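# Tighten the cylinder's loose nut using the impact wrench

## Task

Use the impact wrench to tighten the nut that sits loose on the cylinder.

## Robot and tools

Robot: two six-joint arms, left_arm and right_arm, each ending in a parallel two-finger gripper with a wrist camera. Cameras: cam_high (fixed, overhead), cam_left_wrist and cam_right_wrist, each giving 504x504 images in that order.

Scene frame: origin on the table surface midway between the arms, +x out over the table, +z up, left_arm on the +y side. Base positions: left_arm at (+0.034, +0.351, 0) m, quat_wxyz (+0.998, 0, 0, -0.066); right_arm at (+0.031, -0.334, 0) m, quat_wxyz (+1.000, 0, 0, +0.020). The names left and right do not mean image sides. Gripper fingers point along the hand's +z and close along its y; the reported end_effector_position is the spot between the pads, about 1 cm short of the fingertips, and can drift from the truth at long reach.

Joint order, used everywhere (rows and result lists): waist (joint1), shoulder (joint2), elbow (joint3), wrist pitch (joint4), wrist yaw (joint5), wrist roll (joint6). Stated ranges in rad: waist -2.618 to 3.054, shoulder 0.000 to 3.142, elbow 0.000 to 3.142, wrist pitch -1.571 to 1.571, wrist yaw -1.571 to 1.571, wrist roll -2.094 to 2.094. The true end may differ by up to 0.036 rad either way.

A row is one flat list of 14 numbers, each in [-1, 1], always for both arms: left_arm's six joint values then its opening, then right_arm's six then its opening. Joint values are scaled offsets, not poses: 1.0 equals 1.202 rad (waist), 1.258 (shoulder), 1.238 (elbow), 2.073 (wrist pitch), 2.022 (wrist yaw and roll). The opening is absolute: +1 fully open, -1 closed.

execute_actions(actions): actions is a list of up to 15 actions; each action is a table of up to 15 rows, one row per 1/30 s step; a short table repeats its last row until 15 steps pass. Within an action, every row's joint offsets count from the angles the arm had when that action began (for the first action, the angles in this scene's latest result), not from the preceding row. An action that would push any joint more than 0.036 rad beyond its range is rejected for both arms; a malformed action, or a failing first action, rejects the whole call with no motion. An empty list just returns state and images.

move(target, speed, blocking): target is one 14-number row as above, offsets measured from the Joint positions in the latest result that listed them. All joints travel together and finish at the same fraction, so hands curve. speed is the peak rad/s of the joint with the longest way to go, 0.01 to 2, default 0.5; paths last 0.5 to 10 s. Moves do not avoid obstacles or the other arm. The result adds a move: line giving the ending (done, off_target, moving, held, fault), limits=held or limits=none, and each arm's joint furthest from target. blocking=false returns after 0.5 s while motion continues; then call wait or stop before sending new rows or moves.

wait(seconds): 0 to 10; arms keep their last command, a running move continues. stop(): brakes the current move; it needs stopping room. zoom_image(camera, region): region [x0, y0, x1, y1] in pixels, at most 504x504, of that camera's latest image. read_manual(section): only licence texts. finished_scene(scene): give the current scene's number once the nut is tight and will stay so; irreversible.

Results: a state line with each gripper's position (m) and quat_wxyz in the scene frame; Joint positions (rad, last entry the pad gap in m, 0.094 fully open), Joint velocities, Joint targets (what joints are driven toward now), and grip_measured (opening on the command scale, errors near 1 mm). "joint sent to its limit" means a joint was clamped at its end; "joint command not followed" means the clearance check altered joint targets. FAULT and MOTOR HOT lines warn of stops; holding loads heats motors, and at 90 °C an arm halts for 10 s, at 100 °C it goes limp.

Motion limits: each joint target stays within a lead of its measured angle (waist 0.202, shoulder 0.258, elbow 0.238, wrist pitch 0.573, wrist yaw and roll 0.522 rad), and targets that would shift the hand over 70 mm are scaled back, so big offsets take several actions. Arms can sag under zero offsets: in a reply's first call send offsets back to the desired angles, then zeros, adding more if a joint keeps falling short.

Gripping: to hold something command an opening about 0.03 under grip_measured; smaller gaps grip more gently. Pads push roughly 50-62 N at most, less on thin parts.

Avoid: dropping or knocking anything off the table, slamming, hard shoves, and arms colliding or pressing on each other. Occasional external tugs on held parts or loose objects may occur. Camera calibration (K, distortion, T_world_to_cam) is supplied per camera and may be slightly off.

Each tool is called as name([rows], argument=value, ...), one row to a line, values as JSON.

## Session

execute_actions(actions=[])

Scene clock: 0.00 s.
left_arm: end_effector_position=(+0.0535, +0.5272, +0.1161) grip_measured=+1.000 end_effector_quat_wxyz=(-0.076, -0.426, +0.891, +0.137) | right_arm: end_effector_position=(+0.6261, -0.2467, +0.3684) grip_measured=+1.000 end_effector_quat_wxyz=(+0.627, -0.376, +0.620, -0.286)
Joint names: [waist, shoulder, elbow, wrist pitch, wrist yaw, wrist roll]
Joint positions: left_arm=[ 1.276  1.105  0.87  -1.272 -0.309  0.262  0.094] | right_arm=[ 0.113  1.884  1.688  0.146  0.037 -0.971  0.094]
Joint velocities: left_arm=[ 0.002 -0.017  0.007  0.037  0.022 -0.066  0.   ] | right_arm=[-0.002 -0.022  0.002  0.066  0.022 -0.066  0.   ]
Motor temperatures (°C, as the motors report them): left_arm=[17 19 17 18 18 19] | right_arm=[17 16 17 17 17 17]
Joint targets: left_arm=[1.276 1.098 0.881 -1.267 -0.313 0.259] | right_arm=[0.113 1.884 1.689 0.128 0.036 -0.967]

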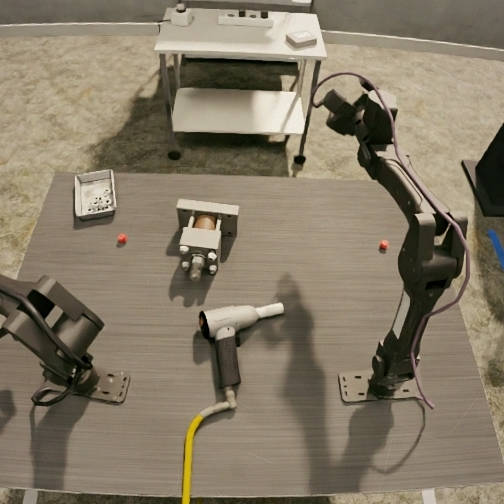

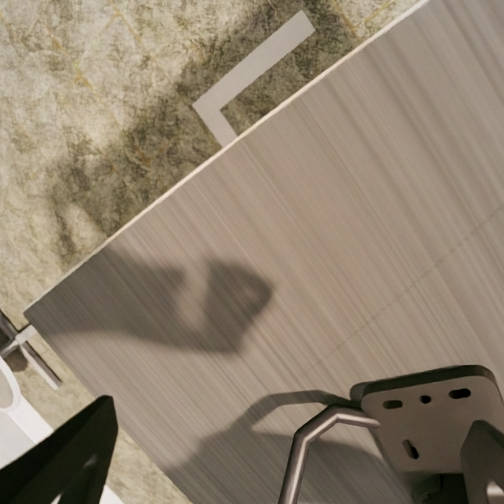

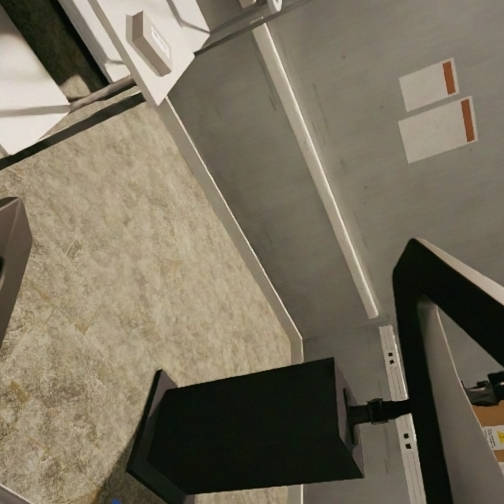

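zoom_image(camera="cam_high", region=[150, 180, 310, 420])

zoom_image(camera="cam_high", region=[160, 190, 260, 290])

Region (150, 180, 310, 420) of cam_high's 504x504 image, scaled by 2.100, with more detail than that image has.

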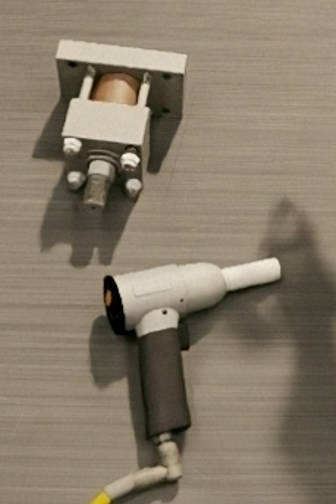

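Region (160, 190, 260, 290) of cam_high's 504x504 image, scaled by 5.040, with more detail than that image has.

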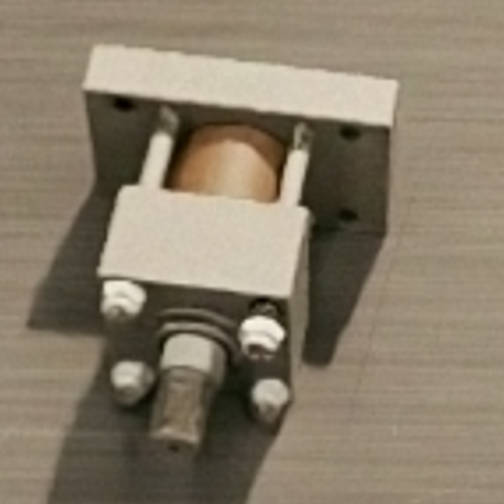

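move(target=[0,0,0,0,0,0,1, 1,0.122,0.23,-0.797,-0.018,1,1], speed=1.0)

move(target=[0,0,0,0,0,0,1, 0.078,0,0,0,0,0.09,1])

Scene clock: 21.23 s.
left_arm: end_effector_position=(+0.0535, +0.5272, +0.1161) grip_measured=+1.000 end_effector_quat_wxyz=(-0.076, -0.426, +0.891, +0.137) | right_arm: end_effector_position=(+0.1108, +0.0448, +0.1516) grip_measured=+1.000 end_effector_quat_wxyz=(+0.002, -0.157, +0.988, +0.009)
Joint names: [waist, shoulder, elbow, wrist pitch, wrist yaw, wrist roll]
Joint positions: left_arm=[ 1.276  1.105  0.87  -1.272 -0.309  0.262  0.094] | right_arm=[ 1.318  2.018  1.95  -1.486 -0.002  1.045  0.094]
Joint velocities: left_arm=[-0.002  0.012  0.002  0.022 -0.037  0.022  0.   ] | right_arm=[ 0.007 -0.017 -0.012 -0.066 -0.007  0.037  0.   ]
Motor temperatures (°C, as the motors report them): left_arm=[17 19 18 18 18 19] | right_arm=[17 20 19 20 17 17]
Joint targets: left_arm=[1.276 1.105 0.870 -1.272 -0.309 0.262] | right_arm=[1.315 2.037 1.972 -1.507 0.001 1.051]
move: off_target (right_arm); limits=none; left_arm: farthest joint: the waist, 0.000 radians from its target (0.000 radians at the start); right_arm: farthest joint: the elbow, 0.022 radians from its target (0.285 radians at the start)
camera_calibration (this result's frames):
cam_right_wrist: T_world_to_cam=[[0.446431, -0.894818, 0.000153088, -0.01382], [-0.655439, -0.326887, 0.680841, -0.0163568], [-0.609179, -0.304049, -0.732431, 0.29589], [0, 0, 0, 1]] pos_world=[0.175699, 0.0722519, 0.227858]

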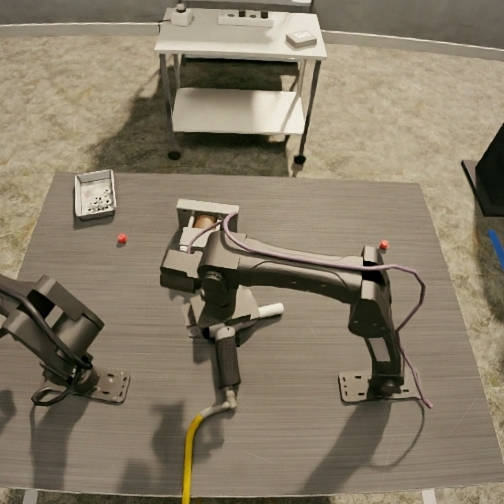

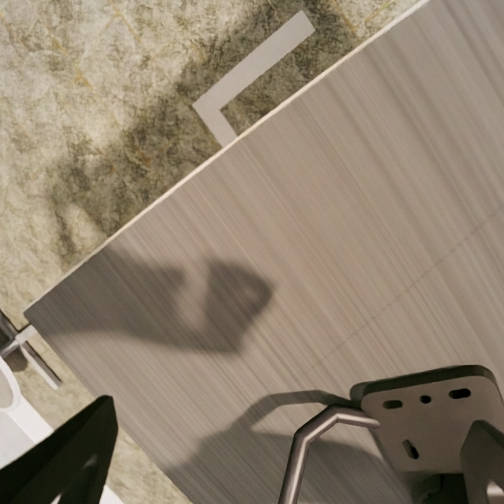

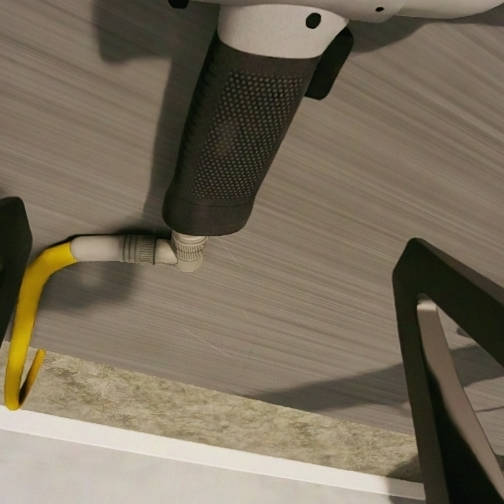

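Scene clock: 22.37 s.
left_arm: end_effector_position=(+0.0535, +0.5272, +0.1161) grip_measured=+1.000 end_effector_quat_wxyz=(-0.076, -0.426, +0.891, +0.137) | right_arm: end_effector_position=(+0.0759, +0.0505, +0.1516) grip_measured=+1.000 end_effector_quat_wxyz=(+0.000, -0.114, +0.993, +0.009)
Joint names: [waist, shoulder, elbow, wrist pitch, wrist yaw, wrist roll]
Joint positions: left_arm=[ 1.276  1.105  0.87  -1.272 -0.309  0.262  0.094] | right_arm=[ 1.409  2.018  1.95  -1.486 -0.004  1.221  0.094]
Joint velocities: left_arm=[-0.002 -0.022 -0.012 -0.066 -0.037 -0.022  0.   ] | right_arm=[ 0.012 -0.002 -0.007 -0.007  0.007 -0.022  0.   ]
Motor temperatures (°C, as the motors report them): left_arm=[17 19 18 18 18 19] | right_arm=[17 20 19 20 17 17]
Joint targets: left_arm=[1.276 1.105 0.870 -1.272 -0.309 0.262] | right_arm=[1.412 2.018 1.950 -1.486 -0.002 1.227]
move: done; limits=none; left_arm: farthest joint: the waist, 0.000 radians from its target (0.000 radians at the start); right_arm: farthest joint: the wrist roll, 0.006 radians from its target (0.182 radians at the start)
camera_calibration (this result's frames):
cam_right_wrist: T_world_to_cam=[[0.368479, -0.929634, -0.00200252, 0.0148819], [-0.677771, -0.270121, 0.683858, -0.0390069], [-0.636278, -0.25063, -0.729613, 0.275287], [0, 0, 0, 1]] pos_world=[0.143238, 0.0722934, 0.227558]

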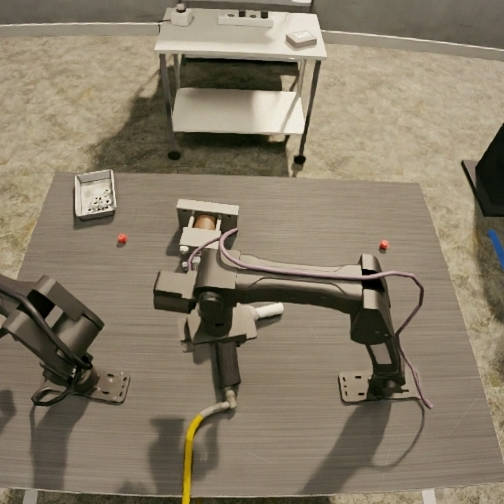

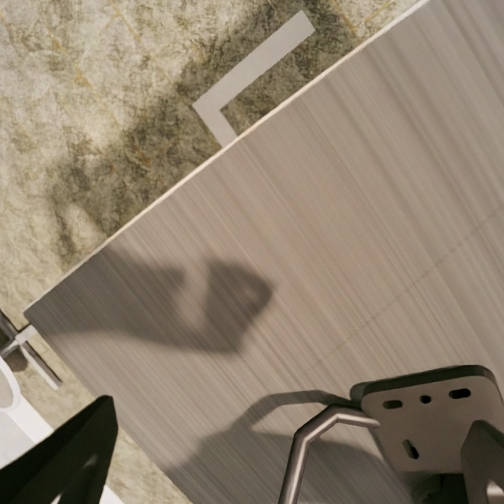

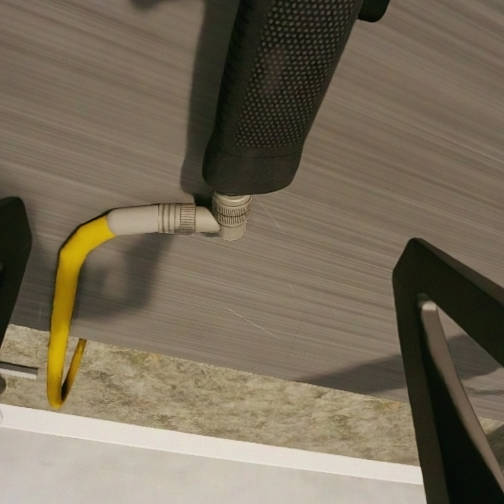

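move(target=[0,0,0,0,0,0,1, -0.091,-0.015,-0.251,0.128,0,-0.036,1])

Scene clock: 32.97 s.
left_arm: end_effector_position=(+0.0535, +0.5272, +0.1161) grip_measured=+1.000 end_effector_quat_wxyz=(-0.076, -0.426, +0.891, +0.137) | right_arm: end_effector_position=(+0.1132, +0.0351, +0.0773) grip_measured=+1.000 end_effector_quat_wxyz=(-0.006, -0.096, +0.995, -0.011)
Joint names: [waist, shoulder, elbow, wrist pitch, wrist yaw, wrist roll]
Joint positions: left_arm=[ 1.276  1.105  0.87  -1.272 -0.309  0.262  0.094] | right_arm=[ 1.306  2.017  1.654 -1.232 -0.004  1.154  0.094]
Joint velocities: left_arm=[-0.012 -0.002  0.002 -0.051  0.022 -0.007  0.   ] | right_arm=[-0.017 -0.017 -0.002  0.022 -0.051 -0.051  0.   ]
Motor temperatures (°C, as the motors report them): left_arm=[17 19 18 18 18 19] | right_arm=[17 21 18 19 17 17]
Joint targets: left_arm=[1.276 1.105 0.870 -1.272 -0.309 0.262] | right_arm=[1.300 1.999 1.640 -1.220 -0.003 1.148]
move: done; limits=none; left_arm: farthest joint: the waist, 0.000 radians from its target (0.000 radians at the start); right_arm: farthest joint: the shoulder, 0.018 radians from its target (0.019 radians at the start)
camera_calibration (this result's frames):
cam_right_wrist: T_world_to_cam=[[0.335066, -0.941572, 0.034256, -0.0119689], [-0.681035, -0.216907, 0.699388, 0.0302137], [-0.651093, -0.25767, -0.713921, 0.241733], [0, 0, 0, 1]] pos_world=[0.181978, 0.0575716, 0.151858]

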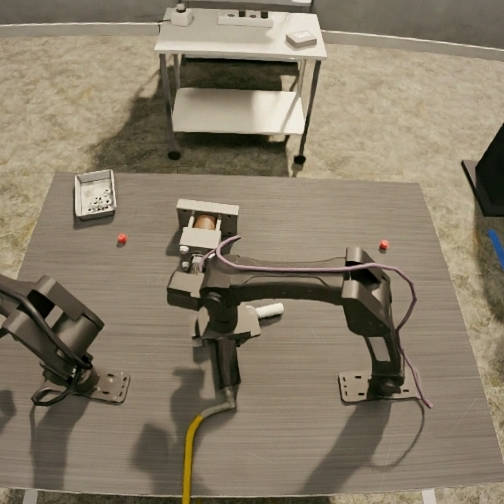

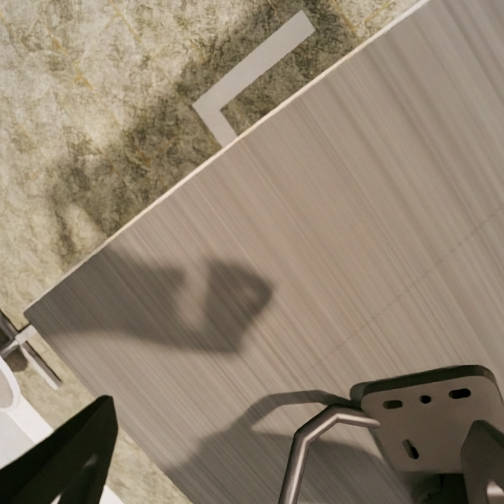

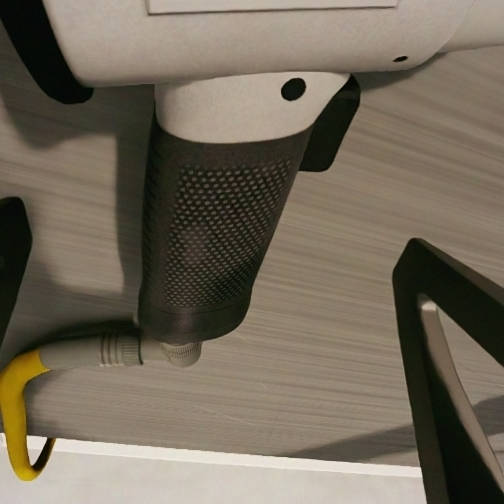

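move(target=[0,0,0,0,0,0,1, -0.022,0.015,-0.13,0.096,0,-0.01,1], speed=0.2)

Scene clock: 41.50 s.
left_arm: end_effector_position=(+0.0535, +0.5272, +0.1161) grip_measured=+1.000 end_effector_quat_wxyz=(-0.076, -0.426, +0.891, +0.137) | right_arm: end_effector_position=(+0.1204, +0.0375, +0.0418) grip_measured=+1.000 end_effector_quat_wxyz=(+0.001, -0.095, +0.995, +0.010)
Joint names: [waist, shoulder, elbow, wrist pitch, wrist yaw, wrist roll]
Joint positions: left_arm=[ 1.276  1.105  0.87  -1.272 -0.309  0.262  0.094] | right_arm=[ 1.289  2.017  1.51  -1.045 -0.004  1.139  0.094]
Joint velocities: left_arm=[-0.007  0.012 -0.017 -0.051 -0.051 -0.022  0.   ] | right_arm=[-0.012  0.002 -0.002  0.066  0.007 -0.051  0.   ]
Motor temperatures (°C, as the motors report them): left_arm=[17 19 19 18 18 19] | right_arm=[17 22 18 18 17 17]
Joint targets: left_arm=[1.276 1.105 0.870 -1.272 -0.309 0.262] | right_arm=[1.279 2.036 1.493 -1.033 -0.004 1.134]
move: done; limits=none; left_arm: farthest joint: the waist, 0.000 radians from its target (0.000 radians at the start); right_arm: farthest joint: the shoulder, 0.019 radians from its target (0.019 radians at the start)
camera_calibration (this result's frames):
cam_right_wrist: T_world_to_cam=[[0.332753, -0.943009, -0.00299244, -0.00894987], [-0.688587, -0.245143, 0.682461, 0.0631084], [-0.644301, -0.225031, -0.730916, 0.220327], [0, 0, 0, 1]] pos_world=[0.188391, 0.0566111, 0.117945]

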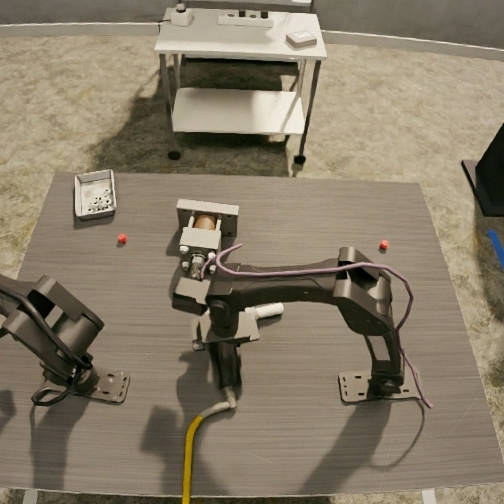

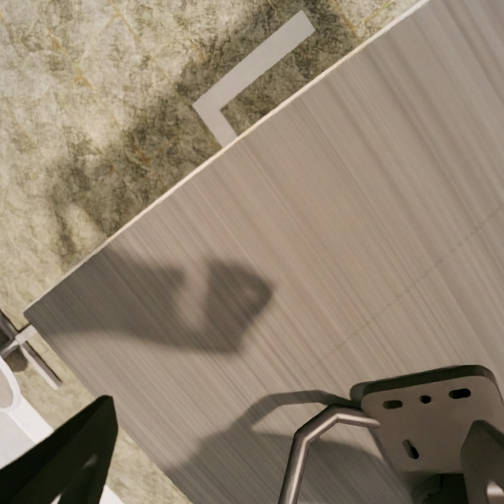

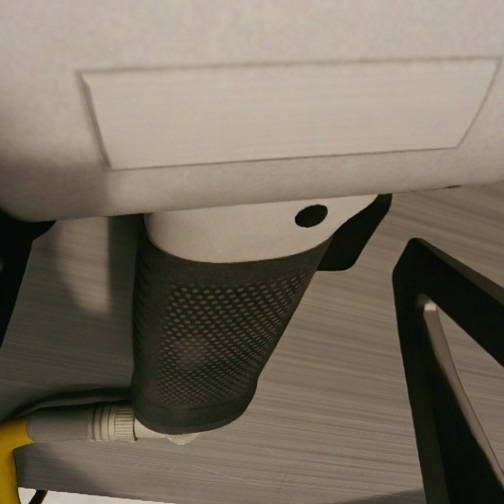

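move(target=[0,0,0,0,0,0,1, -0.012,0.04,-0.013,0.01,0,0,0.4], speed=0.1)

Scene clock: 44.97 s.
left_arm: end_effector_position=(+0.0535, +0.5272, +0.1161) grip_measured=+1.000 end_effector_quat_wxyz=(-0.076, -0.426, +0.891, +0.137) | right_arm: end_effector_position=(+0.1206, +0.0360, +0.0413) grip_measured=+0.402 end_effector_quat_wxyz=(+0.000, -0.095, +0.996, +0.006)
Joint names: [waist, shoulder, elbow, wrist pitch, wrist yaw, wrist roll]
Joint positions: left_arm=[ 1.276  1.105  0.87  -1.272 -0.309  0.262  0.094] | right_arm=[ 1.287  2.019  1.51  -1.05  -0.004  1.139  0.066]
Joint velocities: left_arm=[ 0.002 -0.017  0.002 -0.022  0.007  0.022  0.   ] | right_arm=[-0.002  0.017 -0.012 -0.022 -0.051 -0.037 -0.   ]
Motor temperatures (°C, as the motors report them): left_arm=[17 19 19 18 18 19] | right_arm=[17 22 18 18 17 17]
Joint targets: left_arm=[1.276 1.105 0.870 -1.272 -0.309 0.262] | right_arm=[1.274 2.068 1.494 -1.024 -0.004 1.139]
move: off_target (right_arm); limits=none; left_arm: farthest joint: the waist, 0.000 radians from its target (0.000 radians at the start); right_arm: farthest joint: the shoulder, 0.049 radians from its target (0.050 radians at the start)
camera_calibration (this result's frames):
cam_right_wrist: T_world_to_cam=[[0.331314, -0.943517, 0.002751, -0.0105222], [-0.687833, -0.239533, 0.685207, 0.0628655], [-0.645846, -0.228911, -0.728343, 0.219925], [0, 0, 0, 1]] pos_world=[0.188764, 0.0554736, 0.117133]

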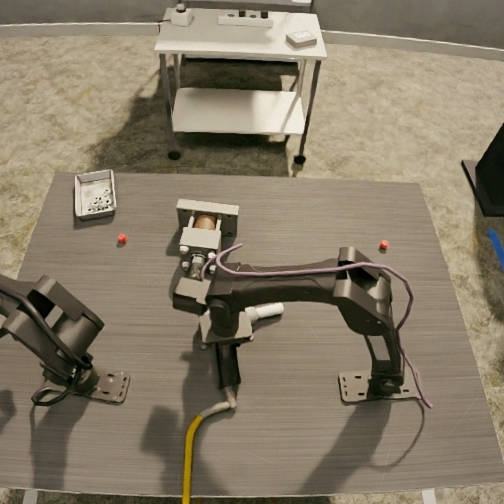

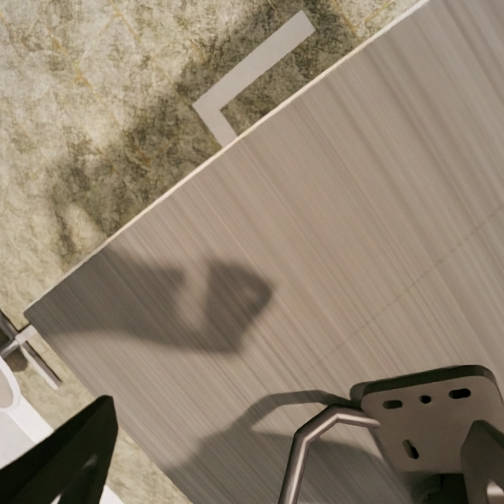

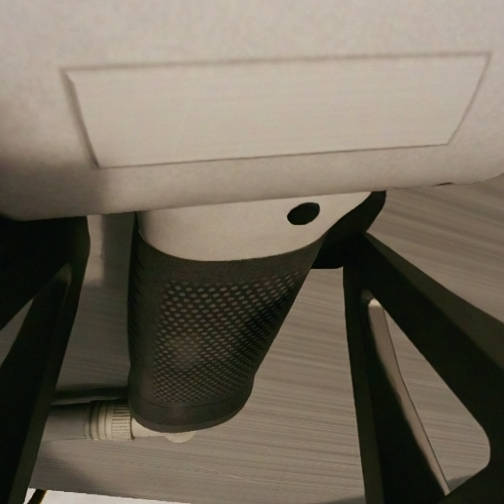

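move(target=[0,0,0,0,0,0,1, 0,0.04,-0.013,0.012,0,0,1], speed=0.05)

Scene clock: 48.83 s.
left_arm: end_effector_position=(+0.0535, +0.5272, +0.1161) grip_measured=+1.000 end_effector_quat_wxyz=(-0.076, -0.426, +0.891, +0.137) | right_arm: end_effector_position=(+0.1207, +0.0367, +0.0300) grip_measured=+1.000 end_effector_quat_wxyz=(-0.003, -0.094, +0.996, -0.002)
Joint names: [waist, shoulder, elbow, wrist pitch, wrist yaw, wrist roll]
Joint positions: left_arm=[ 1.276  1.105  0.87  -1.272 -0.309  0.262  0.094] | right_arm=[ 1.287  2.05   1.51  -1.037 -0.004  1.139  0.094]
Joint velocities: left_arm=[ 0.007 -0.012 -0.002  0.022 -0.007  0.007  0.   ] | right_arm=[-0.002 -0.012 -0.017 -0.022 -0.051  0.037  0.001]
Motor temperatures (°C, as the motors report them): left_arm=[17 19 19 18 18 19] | right_arm=[17 21 18 18 17 17]
Joint targets: left_arm=[1.276 1.105 0.870 -1.272 -0.309 0.262] | right_arm=[1.287 2.069 1.494 -1.025 -0.004 1.139]
move: done; limits=none; left_arm: farthest joint: the waist, 0.000 radians from its target (0.000 radians at the start); right_arm: farthest joint: the shoulder, 0.019 radians from its target (0.051 radians at the start)
camera_calibration (this result's frames):
cam_right_wrist: T_world_to_cam=[[0.331362, -0.943341, 0.0175374, -0.0103091], [-0.684614, -0.227607, 0.692458, 0.0697934], [-0.649232, -0.241461, -0.721245, 0.212599], [0, 0, 0, 1]] pos_world=[0.189224, 0.0574948, 0.105188]

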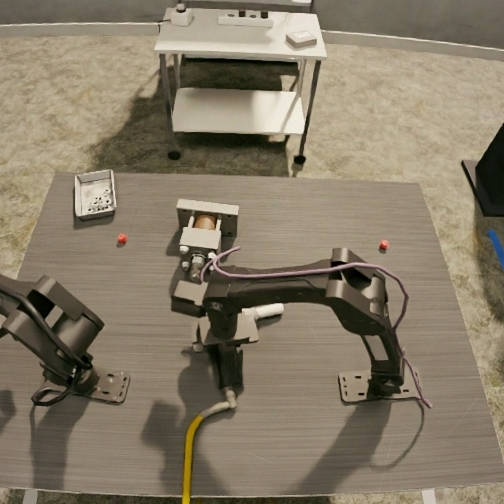

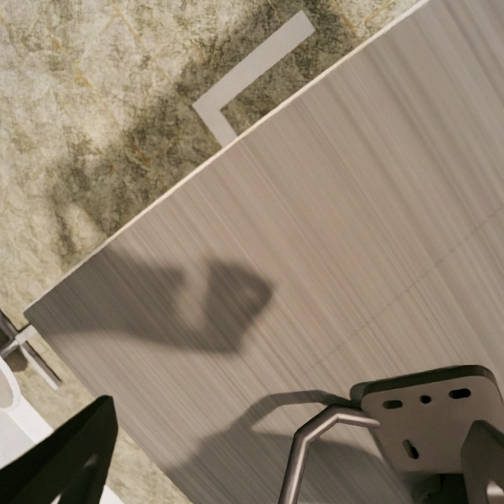

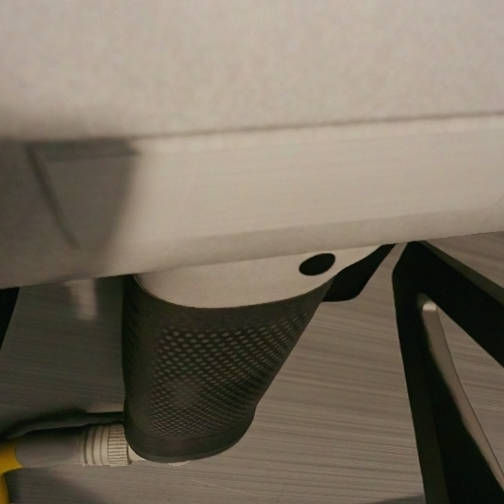

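execute_actions([
  [[0,0,0,0,0,0,1, 0,0.028,-0.013,0.012,0,0,1]],
  [[0,0,0,0,0,0,1, 0,0,0,0,0,0,0.5]],
  [[0,0,0,0,0,0,1, 0,0,0,0,0,0,0.35]],
  [[0,0,0,0,0,0,1, 0,0,0,0,0,0,0.25]],
  [[0,0,0,0,0,0,1, 0,0,0,0,0,0,0.15]],
])

Scene clock: 54.50 s.
left_arm: end_effector_position=(+0.0535, +0.5272, +0.1161) grip_measured=+1.000 end_effector_quat_wxyz=(-0.076, -0.426, +0.891, +0.137) | right_arm: end_effector_position=(+0.1263, +0.0474, +0.0346) grip_measured=+0.152 end_effector_quat_wxyz=(+0.014, -0.101, +0.995, +0.013)
Joint names: [waist, shoulder, elbow, wrist pitch, wrist yaw, wrist roll]
Joint positions: left_arm=[ 1.276  1.105  0.87  -1.272 -0.309  0.262  0.094] | right_arm=[ 1.29   2.051  1.53  -1.015  0.018  1.128  0.054]
Joint velocities: left_arm=[ 0.002 -0.012 -0.002  0.037 -0.007 -0.022  0.   ] | right_arm=[ 0.007 -0.002 -0.012 -0.007 -0.022 -0.007  0.001]
Motor temperatures (°C, as the motors report them): left_arm=[17 19 19 18 18 19] | right_arm=[17 21 18 18 17 17]
Joint targets: left_arm=[1.276 1.105 0.870 -1.272 -0.309 0.262] | right_arm=[1.290 2.051 1.530 -1.008 0.014 1.128]
camera_calibration (this result's frames):
cam_right_wrist: T_world_to_cam=[[0.343412, -0.939177, -0.00380377, -0.00317327], [-0.702629, -0.259601, 0.66251, 0.0776838], [-0.623202, -0.224841, -0.749043, 0.219052], [0, 0, 0, 1]] pos_world=[0.192186, 0.0664384, 0.112601]

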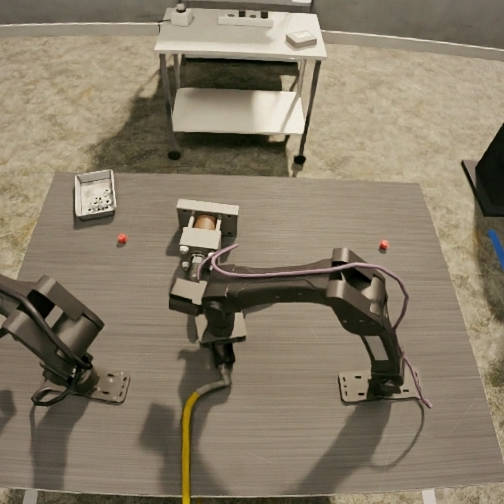

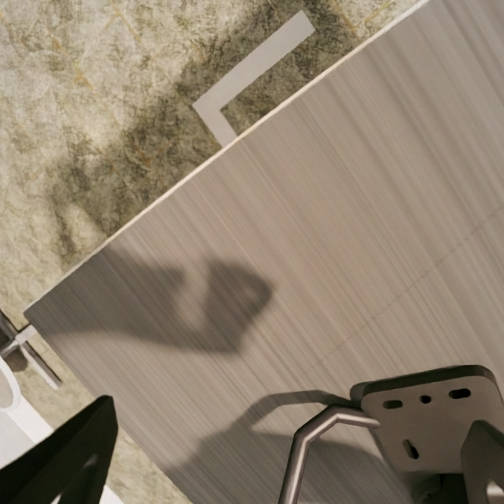

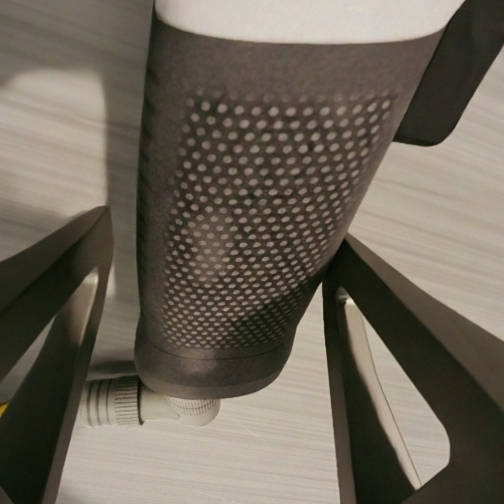

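move(target=[0,0,0,0,0,0,1, -0.084,0.066,0.085,-0.033,-0.011,-0.044,1], speed=0.1)

Scene clock: 60.50 s.
left_arm: end_effector_position=(+0.0535, +0.5272, +0.1161) grip_measured=+1.000 end_effector_quat_wxyz=(-0.076, -0.426, +0.891, +0.137) | right_arm: end_effector_position=(+0.1614, +0.0466, +0.0313) grip_measured=+1.000 end_effector_quat_wxyz=(+0.001, -0.096, +0.995, +0.004)
Joint names: [waist, shoulder, elbow, wrist pitch, wrist yaw, wrist roll]
Joint positions: left_arm=[ 1.276  1.105  0.87  -1.272 -0.309  0.262  0.094] | right_arm=[ 1.196  2.114  1.614 -1.063 -0.001  1.045  0.094]
Joint velocities: left_arm=[-0.012 -0.012 -0.022 -0.037 -0.022 -0.051  0.   ] | right_arm=[-0.007  0.002 -0.012  0.022  0.007 -0.007  0.001]
Motor temperatures (°C, as the motors report them): left_arm=[17 19 19 18 18 19] | right_arm=[17 22 18 18 17 17]
Joint targets: left_arm=[1.276 1.105 0.870 -1.272 -0.309 0.262] | right_arm=[1.189 2.134 1.636 -1.084 -0.004 1.039]
move: off_target (right_arm); limits=none; left_arm: farthest joint: the waist, 0.000 radians from its target (0.000 radians at the start); right_arm: farthest joint: the elbow, 0.021 radians from its target (0.105 radians at the start)
camera_calibration (this result's frames):
cam_right_wrist: T_world_to_cam=[[0.333789, -0.942613, 0.00807783, -0.0146265], [-0.688818, -0.238049, 0.684735, 0.100401], [-0.643518, -0.234121, -0.728747, 0.241361], [0, 0, 0, 1]] pos_world=[0.22936, 0.0666208, 0.107261]

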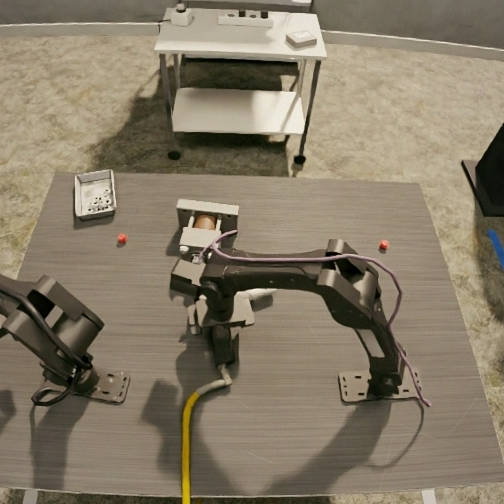

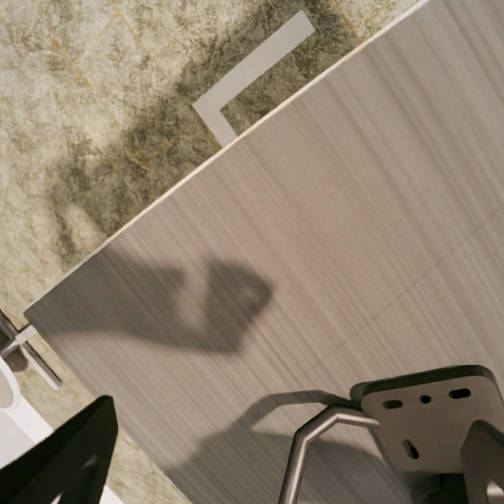

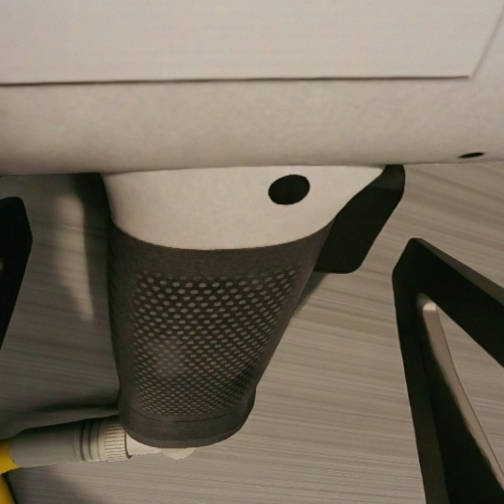

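move(target=[0,0,0,0,0,0,1, -0.022,0.016,0.017,-0.005,0,-0.02,0.6], speed=0.05)

move(target=[0,0,0,0,0,0,1, 0,0,0,0,0,0,0.3])

Scene clock: 66.90 s.
left_arm: end_effector_position=(+0.0535, +0.5272, +0.1161) grip_measured=+1.000 end_effector_quat_wxyz=(-0.076, -0.426, +0.891, +0.137) | right_arm: end_effector_position=(+0.1678, +0.0442, +0.0313) grip_measured=+0.602 end_effector_quat_wxyz=(+0.001, -0.104, +0.995, +0.004)
Joint names: [waist, shoulder, elbow, wrist pitch, wrist yaw, wrist roll]
Joint positions: left_arm=[ 1.276  1.105  0.87  -1.272 -0.309  0.262  0.094] | right_arm=[ 1.179  2.114  1.614 -1.063 -0.002  1.011  0.075]
Joint velocities: left_arm=[-0.007  0.012  0.002 -0.037 -0.066 -0.051  0.   ] | right_arm=[ 0.007  0.007  0.002 -0.095 -0.066 -0.051 -0.001]
Motor temperatures (°C, as the motors report them): left_arm=[17 19 19 18 18 19] | right_arm=[17 22 18 18 17 17]
Joint targets: left_arm=[1.276 1.105 0.870 -1.272 -0.309 0.262] | right_arm=[1.170 2.134 1.635 -1.073 -0.001 1.005]
move: off_target (right_arm); limits=none; left_arm: farthest joint: the waist, 0.000 radians from its target (0.000 radians at the start); right_arm: farthest joint: the elbow, 0.021 radians from its target (0.021 radians at the start)
camera_calibration (this result's frames):
cam_right_wrist: T_world_to_cam=[[0.349924, -0.936742, 0.00826469, -0.0219661], [-0.684485, -0.249649, 0.684949, 0.104036], [-0.639557, -0.245337, -0.728544, 0.244759], [0, 0, 0, 1]] pos_world=[0.235435, 0.0654443, 0.10724]

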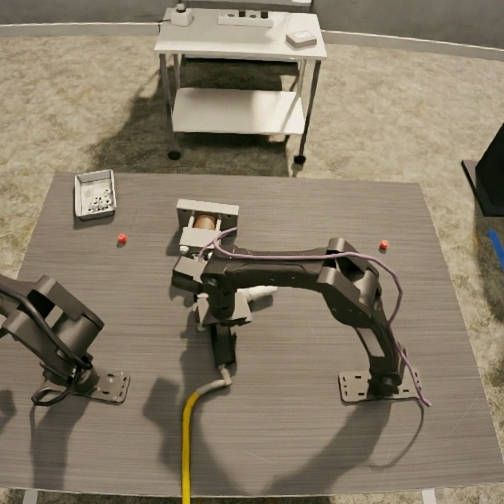

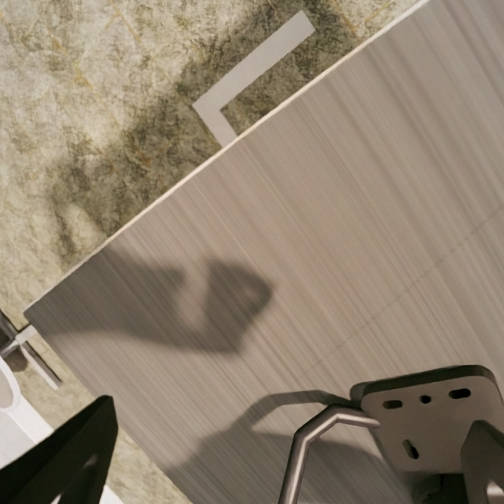

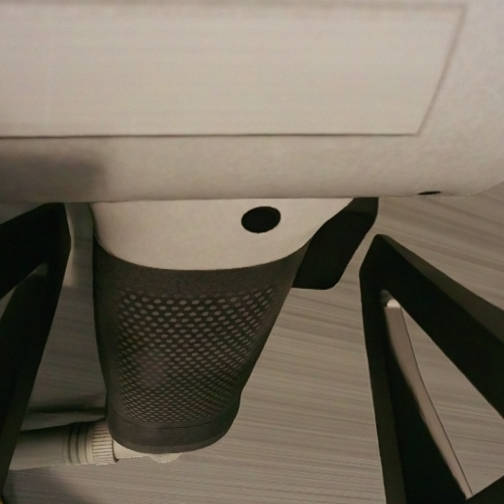

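Scene clock: 67.40 s.
left_arm: end_effector_position=(+0.0535, +0.5272, +0.1161) grip_measured=+1.000 end_effector_quat_wxyz=(-0.076, -0.426, +0.891, +0.137) | right_arm: end_effector_position=(+0.1678, +0.0442, +0.0313) grip_measured=+0.302 end_effector_quat_wxyz=(+0.001, -0.104, +0.995, +0.004)
Joint names: [waist, shoulder, elbow, wrist pitch, wrist yaw, wrist roll]
Joint positions: left_arm=[ 1.276  1.105  0.87  -1.272 -0.309  0.262  0.094] | right_arm=[ 1.179  2.114  1.614 -1.063 -0.002  1.011  0.061]
Joint velocities: left_arm=[-0.017  0.012 -0.007  0.022  0.022  0.037  0.   ] | right_arm=[-0.007  0.002  0.022  0.007 -0.037  0.022 -0.   ]
Motor temperatures (°C, as the motors report them): left_arm=[17 19 19 18 18 19] | right_arm=[17 22 18 18 17 17]
Joint targets: left_arm=[1.276 1.105 0.870 -1.272 -0.309 0.262] | right_arm=[1.179 2.114 1.614 -1.063 -0.002 1.011]
move: done; limits=none; left_arm: farthest joint: the waist, 0.000 radians from its target (0.000 radians at the start); right_arm: farthest joint: the waist, 0.000 radians from its target (0.000 radians at the start)
camera_calibration (this result's frames):
cam_right_wrist: T_world_to_cam=[[0.349924, -0.936742, 0.00826469, -0.0219661], [-0.684485, -0.249649, 0.684949, 0.104036], [-0.639557, -0.245337, -0.728544, 0.244759], [0, 0, 0, 1]] pos_world=[0.235435, 0.0654443, 0.10724]

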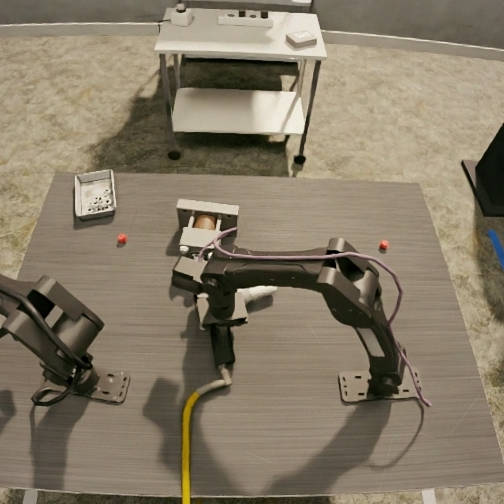

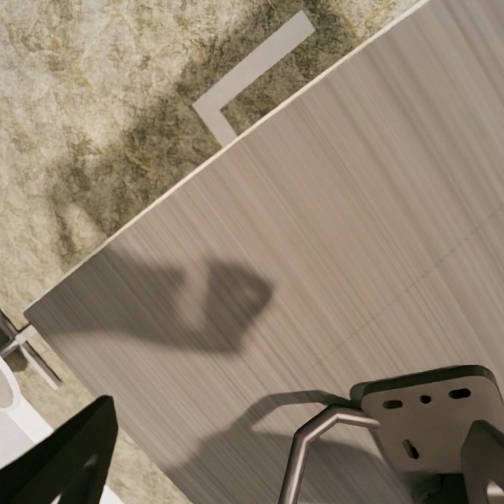

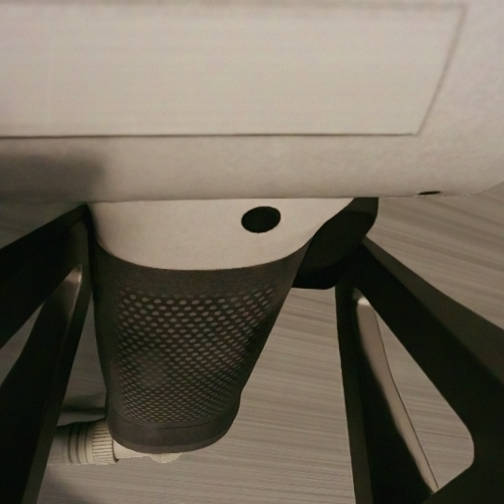

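move(target=[0,0,0,0,0,0,1, 0,0,0,0,0,0,0.2])

move(target=[0,0,0,0,0,0,1, 0,0,0,0,0,0,0.13])

Scene clock: 70.67 s.
left_arm: end_effector_position=(+0.0535, +0.5272, +0.1161) grip_measured=+1.000 end_effector_quat_wxyz=(-0.076, -0.426, +0.891, +0.137) | right_arm: end_effector_position=(+0.1676, +0.0451, +0.0313) grip_measured=+0.205 end_effector_quat_wxyz=(+0.000, -0.104, +0.995, +0.006)
Joint names: [waist, shoulder, elbow, wrist pitch, wrist yaw, wrist roll]
Joint positions: left_arm=[ 1.276  1.105  0.87  -1.272 -0.309  0.262  0.094] | right_arm=[ 1.179  2.114  1.614 -1.06  -0.005  1.011  0.057]
Joint velocities: left_arm=[-0.012  0.002  0.007 -0.051  0.007  0.051  0.   ] | right_arm=[ 0.007  0.007  0.007  0.022 -0.022  0.007 -0.   ]
Motor temperatures (°C, as the motors report them): left_arm=[17 19 19 18 18 19] | right_arm=[17 22 18 18 17 17]
Joint targets: left_arm=[1.276 1.105 0.870 -1.272 -0.309 0.262] | right_arm=[1.179 2.114 1.614 -1.063 -0.002 1.011]
move: done; limits=none; left_arm: farthest joint: the waist, 0.000 radians from its target (0.000 radians at the start); right_arm: farthest joint: the wrist pitch, 0.003 radians from its target (0.000 radians at the start)
camera_calibration (this result's frames):
cam_right_wrist: T_world_to_cam=[[0.349604, -0.936889, 0.00396048, -0.020841], [-0.683326, -0.252089, 0.685213, 0.103991], [-0.64097, -0.242259, -0.728332, 0.244917], [0, 0, 0, 1]] pos_world=[0.23533, 0.0660227, 0.107207]

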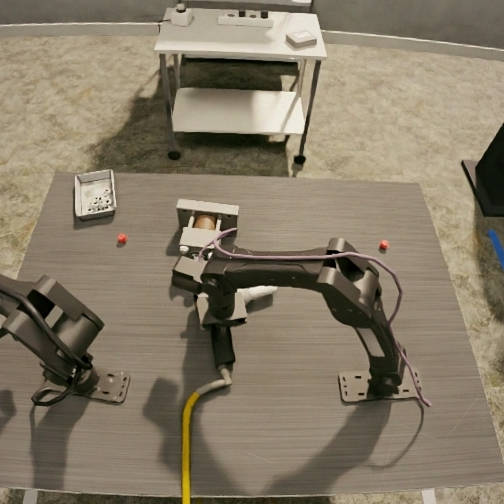

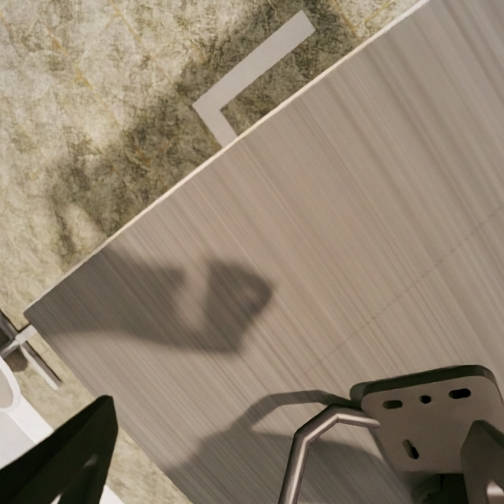

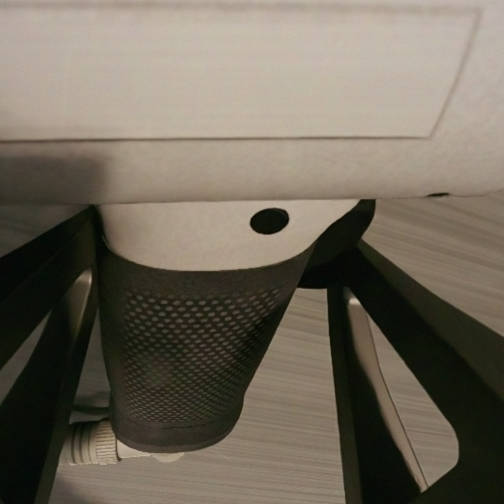

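Scene clock: 71.17 s.
left_arm: end_effector_position=(+0.0535, +0.5272, +0.1161) grip_measured=+1.000 end_effector_quat_wxyz=(-0.076, -0.426, +0.891, +0.137) | right_arm: end_effector_position=(+0.1673, +0.0462, +0.0314) grip_measured=+0.136 end_effector_quat_wxyz=(-0.000, -0.104, +0.995, +0.008)
Joint names: [waist, shoulder, elbow, wrist pitch, wrist yaw, wrist roll]
Joint positions: left_arm=[ 1.276  1.105  0.87  -1.272 -0.309  0.262  0.094] | right_arm=[ 1.179  2.114  1.614 -1.056 -0.008  1.011  0.053]
Joint velocities: left_arm=[ 0.007  0.017  0.012  0.037 -0.022  0.051  0.   ] | right_arm=[-0.007  0.002  0.007  0.007 -0.037 -0.051 -0.001]
Motor temperatures (°C, as the motors report them): left_arm=[17 19 19 18 18 19] | right_arm=[17 22 18 18 17 17]
Joint targets: left_arm=[1.276 1.105 0.870 -1.272 -0.309 0.262] | right_arm=[1.179 2.114 1.614 -1.060 -0.005 1.011]
move: done; limits=none; left_arm: farthest joint: the waist, 0.000 radians from its target (0.000 radians at the start); right_arm: farthest joint: the wrist pitch, 0.004 radians from its target (0.000 radians at the start)
camera_calibration (this result's frames):
cam_right_wrist: T_world_to_cam=[[0.349648, -0.936881, -0.00116996, -0.0195696], [-0.682004, -0.255382, 0.685311, 0.104016], [-0.642353, -0.238819, -0.72825, 0.245105], [0, 0, 0, 1]] pos_world=[0.235226, 0.0667653, 0.107191]

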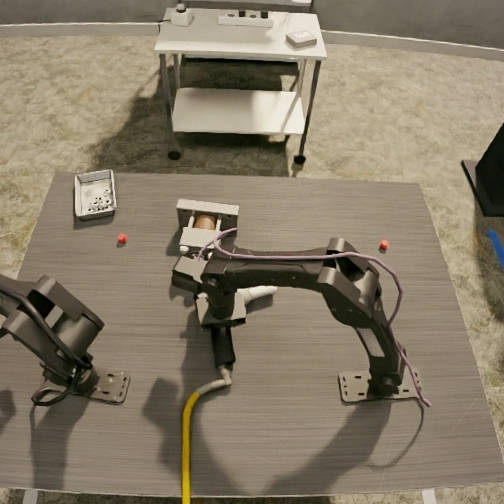

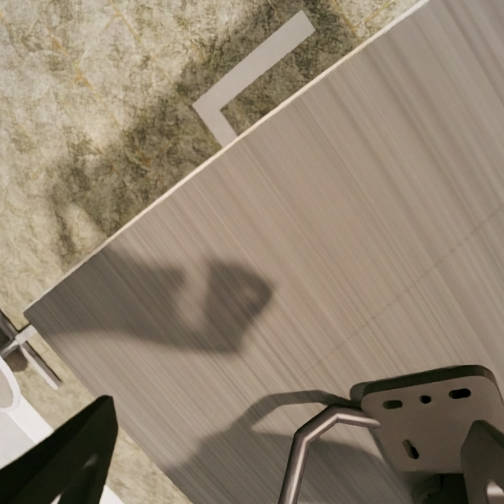

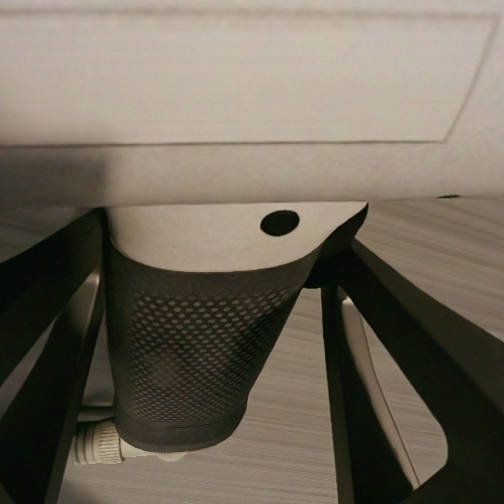

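move(target=[0,0,0,0,0,0,1, 0,0,0,0,0,0,0.0])

Scene clock: 80.57 s.
left_arm: end_effector_position=(+0.0535, +0.5272, +0.1161) grip_measured=+1.000 end_effector_quat_wxyz=(-0.076, -0.426, +0.891, +0.137) | right_arm: end_effector_position=(+0.1554, +0.0453, +0.0248) grip_measured=+0.008 end_effector_quat_wxyz=(-0.022, -0.107, +0.994, +0.005)
Joint names: [waist, shoulder, elbow, wrist pitch, wrist yaw, wrist roll]
Joint positions: left_arm=[ 1.276  1.105  0.87  -1.272 -0.309  0.262  0.094] | right_arm=[ 1.19   2.126  1.604 -1.059 -0.045  1.016  0.047]
Joint velocities: left_arm=[-0.007 -0.002  0.002 -0.007 -0.037 -0.037  0.   ] | right_arm=[-0.012 -0.012 -0.002  0.051 -0.154 -0.051  0.   ]
Motor temperatures (°C, as the motors report them): left_arm=[17 19 19 18 18 19] | right_arm=[17 23 18 18 17 17]
Joint targets: left_arm=[1.276 1.105 0.870 -1.272 -0.309 0.262] | right_arm=[1.179 2.114 1.614 -1.056 -0.008 1.011]
move: moving (right_arm; no rest 5 s after the path's end); limits=none; left_arm: farthest joint: the waist, 0.000 radians from its target (0.000 radians at the start); right_arm: farthest joint: the wrist yaw, 0.037 radians from its target (0.000 radians at the start)
camera_calibration (this result's frames):
cam_right_wrist: T_world_to_cam=[[0.355635, -0.934602, -0.00651278, -0.0172388], [-0.650094, -0.252368, 0.71672, 0.0942225], [-0.671492, -0.250657, -0.69733, 0.236768], [0, 0, 0, 1]] pos_world=[0.226372, 0.0670147, 0.0974618]

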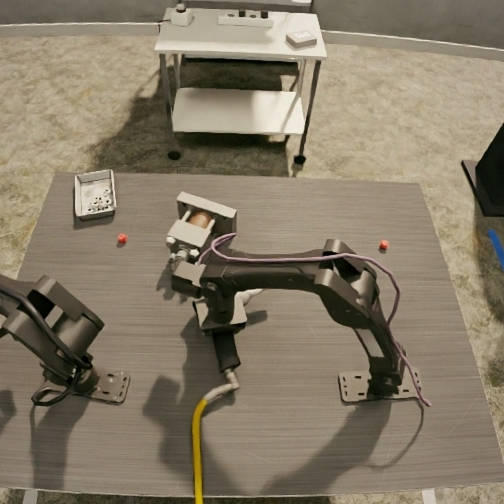

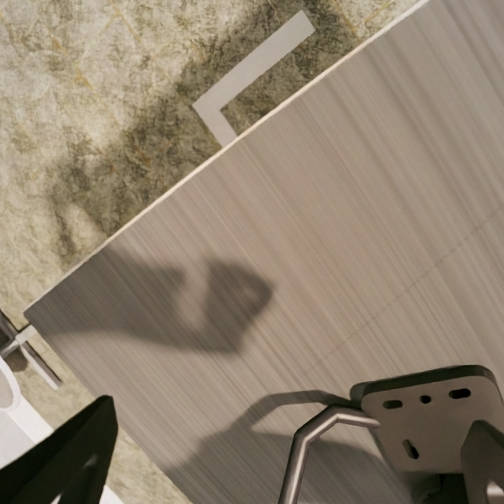

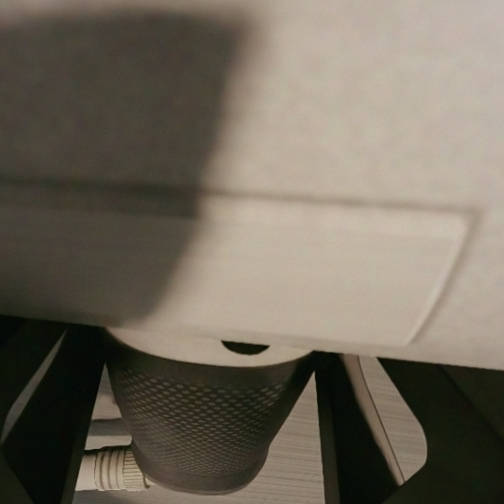

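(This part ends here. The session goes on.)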